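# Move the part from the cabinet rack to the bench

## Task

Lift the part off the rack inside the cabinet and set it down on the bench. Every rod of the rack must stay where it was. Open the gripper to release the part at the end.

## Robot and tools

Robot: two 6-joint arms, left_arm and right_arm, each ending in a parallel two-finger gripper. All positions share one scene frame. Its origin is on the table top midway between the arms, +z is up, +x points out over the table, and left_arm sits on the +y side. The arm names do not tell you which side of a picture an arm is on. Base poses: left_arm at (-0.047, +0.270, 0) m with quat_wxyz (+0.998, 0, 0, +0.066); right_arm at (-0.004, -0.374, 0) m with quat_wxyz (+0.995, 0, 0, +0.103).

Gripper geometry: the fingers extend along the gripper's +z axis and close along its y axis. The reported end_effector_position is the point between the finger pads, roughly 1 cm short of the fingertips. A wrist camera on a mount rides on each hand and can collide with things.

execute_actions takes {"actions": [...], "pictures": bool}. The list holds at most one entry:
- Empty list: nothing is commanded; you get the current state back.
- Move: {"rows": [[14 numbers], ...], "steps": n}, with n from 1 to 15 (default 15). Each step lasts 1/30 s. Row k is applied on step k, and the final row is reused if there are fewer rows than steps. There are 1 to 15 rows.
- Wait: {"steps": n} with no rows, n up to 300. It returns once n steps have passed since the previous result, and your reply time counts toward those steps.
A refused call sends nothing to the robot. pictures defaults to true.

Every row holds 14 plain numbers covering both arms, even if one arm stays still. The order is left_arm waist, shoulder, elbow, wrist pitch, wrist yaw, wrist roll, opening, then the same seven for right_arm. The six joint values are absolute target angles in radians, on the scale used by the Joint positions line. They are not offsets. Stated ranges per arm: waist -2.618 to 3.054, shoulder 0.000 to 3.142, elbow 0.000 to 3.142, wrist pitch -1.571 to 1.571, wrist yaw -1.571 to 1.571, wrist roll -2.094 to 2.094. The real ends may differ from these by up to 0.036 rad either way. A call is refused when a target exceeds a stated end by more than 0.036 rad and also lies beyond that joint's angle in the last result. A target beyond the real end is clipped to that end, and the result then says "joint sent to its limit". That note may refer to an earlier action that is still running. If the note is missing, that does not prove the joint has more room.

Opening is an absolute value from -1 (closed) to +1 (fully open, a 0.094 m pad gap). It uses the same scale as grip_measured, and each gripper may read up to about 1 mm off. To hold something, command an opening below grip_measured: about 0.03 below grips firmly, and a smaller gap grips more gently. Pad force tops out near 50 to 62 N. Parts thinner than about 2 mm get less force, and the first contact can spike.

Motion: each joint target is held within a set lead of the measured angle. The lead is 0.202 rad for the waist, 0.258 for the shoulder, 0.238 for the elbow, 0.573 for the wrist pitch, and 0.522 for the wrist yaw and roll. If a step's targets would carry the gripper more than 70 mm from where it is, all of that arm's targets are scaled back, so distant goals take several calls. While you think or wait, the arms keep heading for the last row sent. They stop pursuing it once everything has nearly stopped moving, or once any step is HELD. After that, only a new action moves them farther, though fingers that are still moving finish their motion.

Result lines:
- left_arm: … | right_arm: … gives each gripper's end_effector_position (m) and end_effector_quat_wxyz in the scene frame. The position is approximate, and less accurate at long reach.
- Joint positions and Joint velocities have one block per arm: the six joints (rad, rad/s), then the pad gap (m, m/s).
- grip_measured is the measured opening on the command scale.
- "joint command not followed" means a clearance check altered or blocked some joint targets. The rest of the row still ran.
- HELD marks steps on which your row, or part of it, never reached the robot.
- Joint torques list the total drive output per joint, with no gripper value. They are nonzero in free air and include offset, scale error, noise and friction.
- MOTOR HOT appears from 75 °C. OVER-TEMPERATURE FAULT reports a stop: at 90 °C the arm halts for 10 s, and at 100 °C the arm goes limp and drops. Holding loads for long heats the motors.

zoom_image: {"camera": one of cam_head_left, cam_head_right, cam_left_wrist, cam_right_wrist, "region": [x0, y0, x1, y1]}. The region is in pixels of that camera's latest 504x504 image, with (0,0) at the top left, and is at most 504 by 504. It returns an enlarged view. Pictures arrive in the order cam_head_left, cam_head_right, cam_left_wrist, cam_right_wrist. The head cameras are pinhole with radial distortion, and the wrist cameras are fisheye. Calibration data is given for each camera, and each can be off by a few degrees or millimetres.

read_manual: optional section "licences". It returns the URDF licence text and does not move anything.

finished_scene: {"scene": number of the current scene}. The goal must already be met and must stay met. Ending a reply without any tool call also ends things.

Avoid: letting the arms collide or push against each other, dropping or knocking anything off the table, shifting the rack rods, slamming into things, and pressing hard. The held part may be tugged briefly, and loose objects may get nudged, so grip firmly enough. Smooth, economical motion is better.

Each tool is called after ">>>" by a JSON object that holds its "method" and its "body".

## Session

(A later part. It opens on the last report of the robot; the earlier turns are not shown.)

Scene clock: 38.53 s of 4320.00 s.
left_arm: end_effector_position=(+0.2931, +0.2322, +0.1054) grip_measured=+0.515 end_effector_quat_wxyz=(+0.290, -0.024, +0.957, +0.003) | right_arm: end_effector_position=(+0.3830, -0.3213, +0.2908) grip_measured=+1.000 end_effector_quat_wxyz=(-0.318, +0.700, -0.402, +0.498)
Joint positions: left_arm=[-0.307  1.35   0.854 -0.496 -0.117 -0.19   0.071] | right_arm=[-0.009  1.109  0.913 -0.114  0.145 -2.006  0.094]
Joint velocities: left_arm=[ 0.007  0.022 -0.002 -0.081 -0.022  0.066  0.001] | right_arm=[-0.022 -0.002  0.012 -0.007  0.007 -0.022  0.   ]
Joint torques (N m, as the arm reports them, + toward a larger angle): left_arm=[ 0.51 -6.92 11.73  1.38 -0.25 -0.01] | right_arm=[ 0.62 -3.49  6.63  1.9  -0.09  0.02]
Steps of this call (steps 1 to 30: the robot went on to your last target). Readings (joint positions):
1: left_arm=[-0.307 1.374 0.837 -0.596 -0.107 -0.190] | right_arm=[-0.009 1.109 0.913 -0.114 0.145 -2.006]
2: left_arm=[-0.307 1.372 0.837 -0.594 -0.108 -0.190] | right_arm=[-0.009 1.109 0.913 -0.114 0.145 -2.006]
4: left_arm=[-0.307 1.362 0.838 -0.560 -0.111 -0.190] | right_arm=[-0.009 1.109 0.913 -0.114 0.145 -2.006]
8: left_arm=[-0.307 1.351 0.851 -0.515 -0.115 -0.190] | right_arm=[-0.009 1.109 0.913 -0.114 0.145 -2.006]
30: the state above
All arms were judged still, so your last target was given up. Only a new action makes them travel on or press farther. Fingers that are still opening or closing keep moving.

>>> {"method": "execute_actions", "body": {"actions": [{"rows": [[-0.3, 1.345, 0.86, -0.46, -0.14, -0.19, 0.46, 0.0, 1.109, 0.913, -0.114, 0.136, -2.006, 1], [-0.3, 1.352, 0.847, -0.43, -0.14, -0.19, 0.46, 0.0, 1.109, 0.913, -0.114, 0.136, -2.006, 1], [-0.3, 1.359, 0.834, -0.40, -0.14, -0.19, 0.46, 0.0, 1.109, 0.913, -0.114, 0.136, -2.006, 1], [-0.3, 1.366, 0.821, -0.37, -0.14, -0.19, 0.46, 0.0, 1.109, 0.913, -0.114, 0.136, -2.006, 1], [-0.3, 1.373, 0.808, -0.34, -0.14, -0.19, 0.46, 0.0, 1.109, 0.913, -0.114, 0.136, -2.006, 1], [-0.3, 1.38, 0.795, -0.31, -0.14, -0.19, 0.46, 0.0, 1.109, 0.913, -0.114, 0.136, -2.006, 1], [-0.3, 1.387, 0.782, -0.28, -0.14, -0.19, 0.46, 0.0, 1.109, 0.913, -0.114, 0.136, -2.006, 1], [-0.3, 1.394, 0.769, -0.25, -0.14, -0.19, 0.46, 0.0, 1.109, 0.913, -0.114, 0.136, -2.006, 1], [-0.3, 1.401, 0.756, -0.22, -0.14, -0.19, 0.46, 0.0, 1.109, 0.913, -0.114, 0.136, -2.006, 1], [-0.3, 1.408, 0.743, -0.19, -0.14, -0.19, 0.46, 0.0, 1.109, 0.913, -0.114, 0.136, -2.006, 1], [-0.3, 1.415, 0.73, -0.16, -0.14, -0.19, 0.46, 0.0, 1.109, 0.913, -0.114, 0.136, -2.006, 1], [-0.3, 1.422, 0.717, -0.13, -0.14, -0.19, 0.46, 0.0, 1.109, 0.913, -0.114, 0.136, -2.006, 1], [-0.3, 1.43, 0.70, -0.10, -0.14, -0.19, 0.46, 0.0, 1.109, 0.913, -0.114, 0.136, -2.006, 1]], "steps": 15}], "pictures": false}}

>>> {"method": "execute_actions", "body": {"actions": [{"steps": 20}]}}

Scene clock: 43.80 s of 4320.00 s.
left_arm: end_effector_position=(+0.2969, +0.2318, +0.0546) grip_measured=+0.515 end_effector_quat_wxyz=(+0.297, -0.025, +0.955, +0.003) | right_arm: end_effector_position=(+0.3830, -0.3213, +0.2908) grip_measured=+1.000 end_effector_quat_wxyz=(-0.318, +0.700, -0.402, +0.498)
Joint positions: left_arm=[-0.307  1.441  0.702 -0.24  -0.118 -0.19   0.071] | right_arm=[-0.009  1.109  0.913 -0.114  0.145 -2.006  0.094]
Joint velocities: left_arm=[ 0.007  0.115 -0.237  0.403  0.007 -0.007 -0.   ] | right_arm=[-0.017  0.007  0.012  0.022  0.007 -0.066  0.   ]
Joint torques (N m, as the arm reports them, + toward a larger angle): left_arm=[ 0.48 -6.45  8.21  1.65 -0.24 -0.02] | right_arm=[ 0.64 -3.51  6.59  1.92 -0.08  0.  ]
Steps of this call (steps 1 to 90: nothing new was sent; then 1.77 s passed at rest; steps 91 to 105: all 15 steps of this action). Readings (joint positions):
91: left_arm=[-0.307 1.350 0.854 -0.496 -0.117 -0.190] | right_arm=[-0.009 1.109 0.913 -0.114 0.145 -2.006]
92: left_arm=[-0.307 1.351 0.854 -0.496 -0.117 -0.190] | right_arm=[-0.009 1.109 0.913 -0.114 0.145 -2.006]
94: left_arm=[-0.307 1.357 0.845 -0.476 -0.118 -0.190] | right_arm=[-0.009 1.109 0.913 -0.114 0.145 -2.006]
98: left_arm=[-0.307 1.386 0.797 -0.393 -0.118 -0.190] | right_arm=[-0.009 1.109 0.913 -0.114 0.145 -2.006]
105: the state above

Scene clock: 44.47 s of 4320.00 s.
left_arm: end_effector_position=(+0.3078, +0.2298, +0.0596) grip_measured=+0.515 end_effector_quat_wxyz=(+0.323, -0.026, +0.946, -0.003) | right_arm: end_effector_position=(+0.3830, -0.3213, +0.2908) grip_measured=+1.000 end_effector_quat_wxyz=(-0.318, +0.700, -0.402, +0.498)
Joint positions: left_arm=[-0.307  1.446  0.692 -0.167 -0.118 -0.19   0.071] | right_arm=[-0.009  1.109  0.913 -0.114  0.145 -2.006  0.094]
Joint velocities: left_arm=[-0.007  0.007  0.002  0.051 -0.022  0.007 -0.001] | right_arm=[ 0.002  0.002 -0.002 -0.066  0.051  0.007  0.   ]
Joint torques (N m, as the arm reports them, + toward a larger angle): left_arm=[ 0.51 -6.3   7.88  1.57 -0.24 -0.01] | right_arm=[ 0.61 -3.51  6.66  1.91 -0.07  0.02]
Steps of this call (steps 1 to 20: the robot went on to your last target). Readings (joint positions):
1: left_arm=[-0.307 1.444 0.696 -0.230 -0.118 -0.190] | right_arm=[-0.009 1.109 0.913 -0.114 0.145 -2.006]
2: left_arm=[-0.307 1.446 0.693 -0.223 -0.118 -0.190] | right_arm=[-0.009 1.109 0.913 -0.114 0.145 -2.006]
4: left_arm=[-0.307 1.446 0.692 -0.209 -0.118 -0.190] | right_arm=[-0.009 1.109 0.913 -0.114 0.145 -2.006]
8: left_arm=[-0.307 1.446 0.692 -0.178 -0.118 -0.190] | right_arm=[-0.009 1.109 0.913 -0.114 0.145 -2.006]
20: the state above
camera_calibration (this result's frames):
cam_left_wrist: T_world_to_cam=[[0.197967, -0.978771, 0.0530634, 0.167634], [-0.976406, -0.201674, -0.0771971, 0.384425], [0.0862598, -0.0365289, -0.995603, 0.167222], [0, 0, 0, 1]] pos_world=[0.327745, 0.247712, 0.187268]
cam_right_wrist: T_world_to_cam=[[0.290991, 0.347668, 0.89132, -0.258721], [-0.230123, -0.878849, 0.417932, -0.273513], [0.928638, -0.326727, -0.175731, -0.326222], [0, 0, 0, 1]] pos_world=[0.315286, -0.257013, 0.287586]

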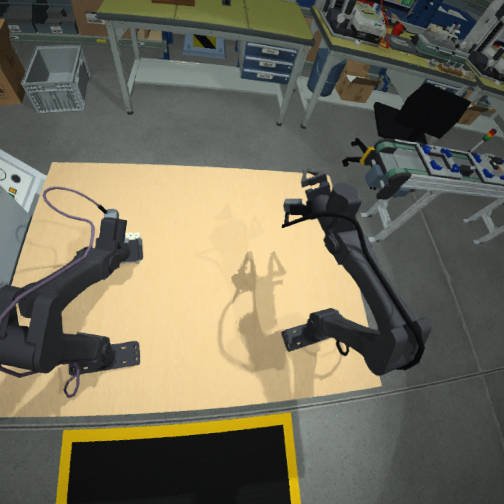

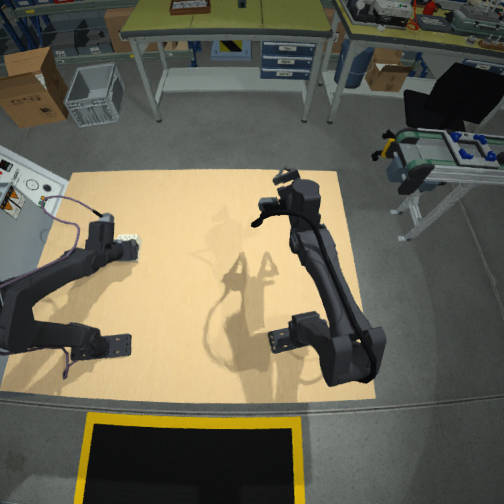

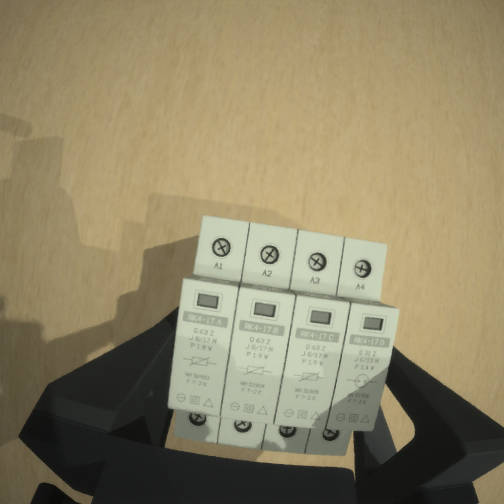

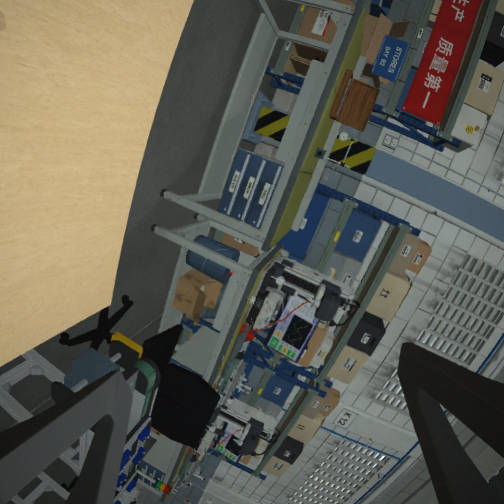

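>>> {"method": "execute_actions", "body": {"actions": [{"rows": [[-0.3, 1.432, 0.69, -0.10, -0.14, -0.19, 0.46, 0.0, 1.109, 0.913, -0.114, 0.136, -2.006, 1], [-0.3, 1.434, 0.68, -0.10, -0.14, -0.19, 0.46, 0.0, 1.109, 0.913, -0.114, 0.136, -2.006, 1], [-0.3, 1.436, 0.67, -0.095, -0.14, -0.19, 0.46, 0.0, 1.109, 0.913, -0.114, 0.136, -2.006, 1], [-0.3, 1.438, 0.66, -0.09, -0.14, -0.19, 0.46, 0.0, 1.109, 0.913, -0.114, 0.136, -2.006, 1]], "steps": 15}], "pictures": false}}

>>> {"method": "execute_actions", "body": {"actions": [{"steps": 10}], "pictures": false}}

Scene clock: 46.87 s of 4320.00 s.
left_arm: end_effector_position=(+0.2997, +0.2314, +0.0493) grip_measured=+0.515 end_effector_quat_wxyz=(+0.315, -0.026, +0.949, -0.001) | right_arm: end_effector_position=(+0.3830, -0.3213, +0.2908) grip_measured=+1.000 end_effector_quat_wxyz=(-0.318, +0.700, -0.402, +0.498)
Joint positions: left_arm=[-0.307  1.446  0.657 -0.152 -0.119 -0.19   0.071] | right_arm=[-0.009  1.109  0.913 -0.114  0.145 -2.006  0.094]
Joint velocities: left_arm=[ 0.002 -0.002 -0.027  0.007  0.007  0.022  0.   ] | right_arm=[ 0.002 -0.002 -0.017 -0.007 -0.051 -0.051  0.   ]
Joint torques (N m, as the arm reports them, + toward a larger angle): left_arm=[ 0.48 -5.59  7.33  1.5  -0.23 -0.02] | right_arm=[ 0.58 -3.48  6.61  1.91 -0.07  0.01]
Steps of this call (steps 1 to 15: the robot went on to your last target; steps 16 to 57: nothing new was sent; steps 58 to 72: all 15 steps of this action). Readings (joint positions):
58: left_arm=[-0.307 1.446 0.692 -0.167 -0.118 -0.190] | right_arm=[-0.009 1.109 0.913 -0.114 0.145 -2.006]
59: left_arm=[-0.307 1.446 0.692 -0.167 -0.118 -0.190] | right_arm=[-0.009 1.109 0.913 -0.114 0.145 -2.006]
61: left_arm=[-0.307 1.446 0.683 -0.157 -0.118 -0.190] | right_arm=[-0.009 1.109 0.913 -0.114 0.145 -2.006]
65: left_arm=[-0.307 1.446 0.662 -0.152 -0.118 -0.190] | right_arm=[-0.009 1.109 0.913 -0.114 0.145 -2.006]
72: the state above

Scene clock: 47.20 s of 4320.00 s.
left_arm: end_effector_position=(+0.2997, +0.2314, +0.0493) grip_measured=+0.515 end_effector_quat_wxyz=(+0.315, -0.026, +0.949, -0.001) | right_arm: end_effector_position=(+0.3830, -0.3213, +0.2908) grip_measured=+1.000 end_effector_quat_wxyz=(-0.318, +0.700, -0.402, +0.498)
Joint positions: left_arm=[-0.307  1.446  0.657 -0.152 -0.119 -0.19   0.071] | right_arm=[-0.009  1.109  0.913 -0.114  0.145 -2.006  0.094]
Joint velocities: left_arm=[-0.007 -0.007 -0.002 -0.022 -0.037 -0.022 -0.001] | right_arm=[ 0.007  0.002 -0.002  0.11   0.022 -0.066  0.   ]
Joint torques (N m, as the arm reports them, + toward a larger angle): left_arm=[ 0.49 -5.6   7.26  1.51 -0.24 -0.02] | right_arm=[ 0.61 -3.51  6.63  1.92 -0.07  0.02]
Steps of this call (steps 1 to 10: the robot went on to your last target). Readings (joint positions):
1: left_arm=[-0.307 1.446 0.657 -0.152 -0.119 -0.190] | right_arm=[-0.009 1.109 0.913 -0.114 0.145 -2.006]
2: left_arm=[-0.307 1.446 0.657 -0.152 -0.119 -0.190] | right_arm=[-0.009 1.109 0.913 -0.114 0.145 -2.006]
4: left_arm=[-0.307 1.446 0.657 -0.152 -0.119 -0.190] | right_arm=[-0.009 1.109 0.913 -0.114 0.145 -2.006]
8: left_arm=[-0.307 1.446 0.657 -0.152 -0.119 -0.190] | right_arm=[-0.009 1.109 0.913 -0.114 0.145 -2.006]
10: the state above

>>> {"method": "execute_actions", "body": {"actions": [{"rows": [[-0.3, 1.455, 0.66, -0.08, -0.14, -0.19, 0.46, 0.0, 1.109, 0.913, -0.114, 0.136, -2.006, 1], [-0.3, 1.465, 0.66, -0.07, -0.14, -0.19, 0.46, 0.0, 1.109, 0.913, -0.114, 0.136, -2.006, 1]], "steps": 15}], "pictures": false}}

>>> {"method": "execute_actions", "body": {"actions": [{"rows": [[-0.3, 1.465, 0.66, -0.10, -0.14, -0.19, 1, 0.0, 1.109, 0.913, -0.114, 0.136, -2.006, 1]], "steps": 15}], "pictures": false}}

>>> {"method": "execute_actions", "body": {"actions": [{"rows": [[-0.3, 1.3, 0.9, -0.5, -0.14, -0.19, 1, 0.0, 1.109, 0.913, -0.114, 0.136, -2.006, 1]], "steps": 15}], "pictures": false}}

>>> {"method": "execute_actions", "body": {"actions": [{"steps": 15}]}}

Scene clock: 50.40 s of 4320.00 s.
left_arm: end_effector_position=(+0.3043, +0.2325, +0.0492) grip_measured=+0.515 end_effector_quat_wxyz=(+0.322, -0.028, +0.946, +0.003) | right_arm: end_effector_position=(+0.3830, -0.3213, +0.2908) grip_measured=+1.000 end_effector_quat_wxyz=(-0.318, +0.700, -0.402, +0.498)
Joint positions: left_arm=[-0.307  1.459  0.657 -0.125 -0.129 -0.19   0.071] | right_arm=[-0.009  1.109  0.913 -0.114  0.145 -2.006  0.094]
Joint velocities: left_arm=[ 0.007 -0.002  0.007  0.007  0.007 -0.051  0.   ] | right_arm=[ 0.012  0.007  0.007 -0.051  0.037 -0.007  0.   ]
Joint torques (N m, as the arm reports them, + toward a larger angle): left_arm=[ 0.51 -4.68  7.22  1.46 -0.15 -0.02] | right_arm=[ 0.65 -3.49  6.65  1.92 -0.07  0.02]
Steps of this call (steps 1 to 15: the robot went on to your last target; steps 16 to 81: nothing new was sent; steps 82 to 96: all 15 steps of this action). Readings (joint positions):
82: left_arm=[-0.307 1.448 0.657 -0.151 -0.119 -0.190] | right_arm=[-0.009 1.109 0.913 -0.114 0.145 -2.006]
83: left_arm=[-0.307 1.451 0.657 -0.146 -0.121 -0.190] | right_arm=[-0.009 1.109 0.913 -0.114 0.145 -2.006]
85: left_arm=[-0.307 1.455 0.657 -0.136 -0.125 -0.190] | right_arm=[-0.009 1.109 0.913 -0.114 0.145 -2.006]
89: left_arm=[-0.307 1.458 0.657 -0.128 -0.128 -0.190] | right_arm=[-0.009 1.109 0.913 -0.114 0.145 -2.006]
96: the state above

Scene clock: 50.90 s of 4320.00 s.
left_arm: end_effector_position=(+0.3083, +0.2318, +0.0523) grip_measured=+1.000 end_effector_quat_wxyz=(+0.331, -0.028, +0.943, +0.001) | right_arm: end_effector_position=(+0.3830, -0.3213, +0.2908) grip_measured=+1.000 end_effector_quat_wxyz=(-0.318, +0.700, -0.402, +0.498)
Joint positions: left_arm=[-0.307  1.459  0.657 -0.104 -0.129 -0.19   0.094] | right_arm=[-0.009  1.109  0.913 -0.114  0.145 -2.006  0.094]
Joint velocities: left_arm=[ 0.002  0.012  0.007 -0.037 -0.066  0.037  0.   ] | right_arm=[-0.012 -0.007  0.017 -0.037 -0.066  0.022  0.   ]
Joint torques (N m, as the arm reports them, + toward a larger angle): left_arm=[ 0.51 -4.7   7.24  1.06 -0.16 -0.03] | right_arm=[ 0.61 -3.49  6.61  1.92 -0.07  0.01]
Steps of this call (steps 1 to 15: all 15 steps of this action). Readings (joint positions):
1: left_arm=[-0.307 1.459 0.657 -0.125 -0.129 -0.190] | right_arm=[-0.009 1.109 0.913 -0.114 0.145 -2.006]
2: left_arm=[-0.307 1.459 0.657 -0.120 -0.129 -0.190] | right_arm=[-0.009 1.109 0.913 -0.114 0.145 -2.006]
4: left_arm=[-0.307 1.459 0.657 -0.113 -0.129 -0.190] | right_arm=[-0.009 1.109 0.913 -0.114 0.145 -2.006]
8: left_arm=[-0.307 1.459 0.657 -0.107 -0.129 -0.190] | right_arm=[-0.009 1.109 0.913 -0.114 0.145 -2.006]
15: the state above

Scene clock: 51.40 s of 4320.00 s.
left_arm: end_effector_position=(+0.3114, +0.2313, +0.1485) grip_measured=+1.000 end_effector_quat_wxyz=(+0.355, -0.030, +0.934, -0.004) | right_arm: end_effector_position=(+0.3830, -0.3213, +0.2908) grip_measured=+1.000 end_effector_quat_wxyz=(-0.318, +0.700, -0.402, +0.498)
Joint positions: left_arm=[-0.307  1.295  0.904 -0.464 -0.129 -0.19   0.094] | right_arm=[-0.009  1.109  0.913 -0.114  0.145 -2.006  0.094]
Joint velocities: left_arm=[ 0.002 -0.007  0.002 -0.212  0.066  0.022  0.   ] | right_arm=[ 0.017  0.002  0.007  0.037 -0.007 -0.037  0.   ]
Joint torques (N m, as the arm reports them, + toward a larger angle): left_arm=[ 0.49 -4.21  7.74  1.03 -0.15 -0.01] | right_arm=[ 0.61 -3.52  6.6   1.91 -0.06  0.01]
Steps of this call (steps 1 to 15: all 15 steps of this action). Readings (joint positions):
1: left_arm=[-0.307 1.447 0.684 -0.169 -0.129 -0.190] | right_arm=[-0.009 1.109 0.913 -0.114 0.145 -2.006]
2: left_arm=[-0.307 1.425 0.722 -0.252 -0.129 -0.190] | right_arm=[-0.009 1.109 0.913 -0.114 0.145 -2.006]
4: left_arm=[-0.307 1.364 0.809 -0.350 -0.129 -0.190] | right_arm=[-0.009 1.109 0.913 -0.114 0.145 -2.006]
8: left_arm=[-0.307 1.290 0.902 -0.384 -0.129 -0.190] | right_arm=[-0.009 1.109 0.913 -0.114 0.145 -2.006]
15: the state above

Scene clock: 51.90 s of 4320.00 s.
left_arm: end_effector_position=(+0.3077, +0.2319, +0.1452) grip_measured=+1.000 end_effector_quat_wxyz=(+0.346, -0.029, +0.938, -0.002) | right_arm: end_effector_position=(+0.3830, -0.3213, +0.2908) grip_measured=+1.000 end_effector_quat_wxyz=(-0.318, +0.700, -0.402, +0.498)
Joint positions: left_arm=[-0.307  1.295  0.904 -0.484 -0.129 -0.19   0.094] | right_arm=[-0.009  1.109  0.913 -0.114  0.145 -2.006  0.094]
Joint velocities: left_arm=[-0.007  0.012  0.022 -0.037 -0.037 -0.007  0.   ] | right_arm=[ 0.022 -0.007  0.007 -0.037  0.007  0.022  0.   ]
Joint torques (N m, as the arm reports them, + toward a larger angle): left_arm=[ 0.52 -4.14  7.69  0.95 -0.16 -0.02] | right_arm=[ 0.6  -3.46  6.64  1.92 -0.07  0.02]
Steps of this call (steps 1 to 15: the robot went on to your last target). Readings (joint positions):
1: left_arm=[-0.307 1.295 0.904 -0.469 -0.129 -0.190] | right_arm=[-0.009 1.109 0.913 -0.114 0.145 -2.006]
2: left_arm=[-0.307 1.295 0.904 -0.472 -0.129 -0.190] | right_arm=[-0.009 1.109 0.913 -0.114 0.145 -2.006]
4: left_arm=[-0.307 1.295 0.904 -0.477 -0.129 -0.190] | right_arm=[-0.009 1.109 0.913 -0.114 0.145 -2.006]
8: left_arm=[-0.307 1.295 0.904 -0.482 -0.129 -0.190] | right_arm=[-0.009 1.109 0.913 -0.114 0.145 -2.006]
15: the state above
camera_calibration (this result's frames):
cam_left_wrist: T_world_to_cam=[[0.201655, -0.977534, 0.0613459, 0.162515], [-0.97031, -0.207919, -0.123568, 0.397663], [0.133547, -0.0346064, -0.990438, 0.236825], [0, 0, 0, 1]] pos_world=[0.321457, 0.249741, 0.273729]
cam_right_wrist: T_world_to_cam=[[0.290991, 0.347668, 0.89132, -0.258721], [-0.230123, -0.878849, 0.417932, -0.273513], [0.928638, -0.326727, -0.175731, -0.326222], [0, 0, 0, 1]] pos_world=[0.315286, -0.257013, 0.287586]

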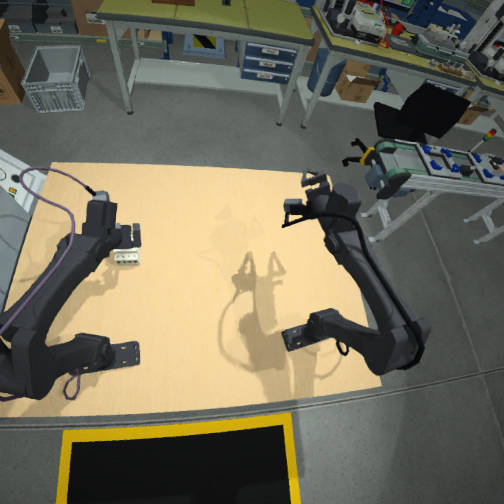

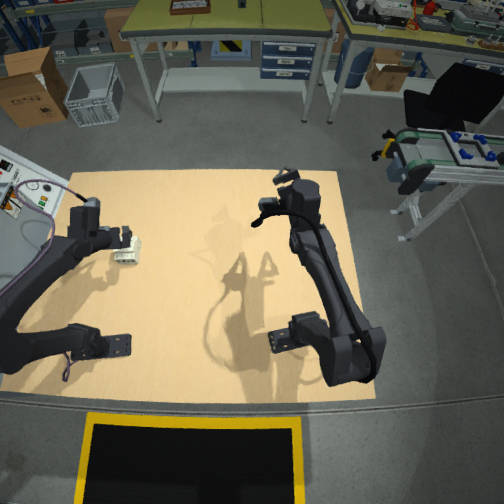

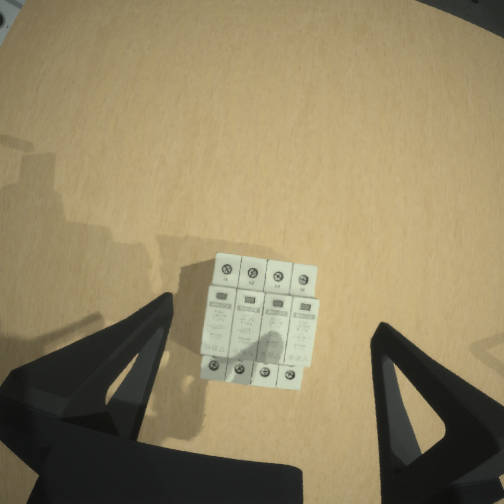

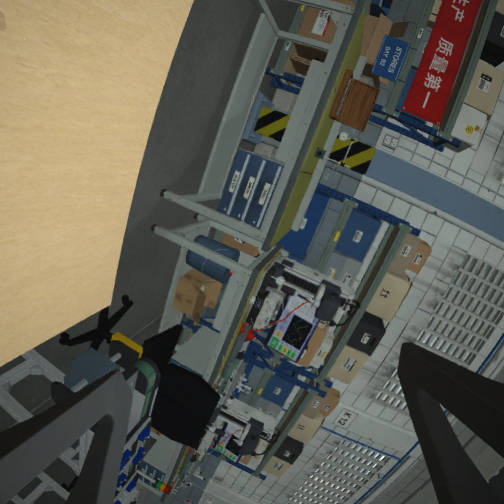

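>>> {"method": "finished_scene", "body": {"scene": 2}}

The scene is finished: the task was done.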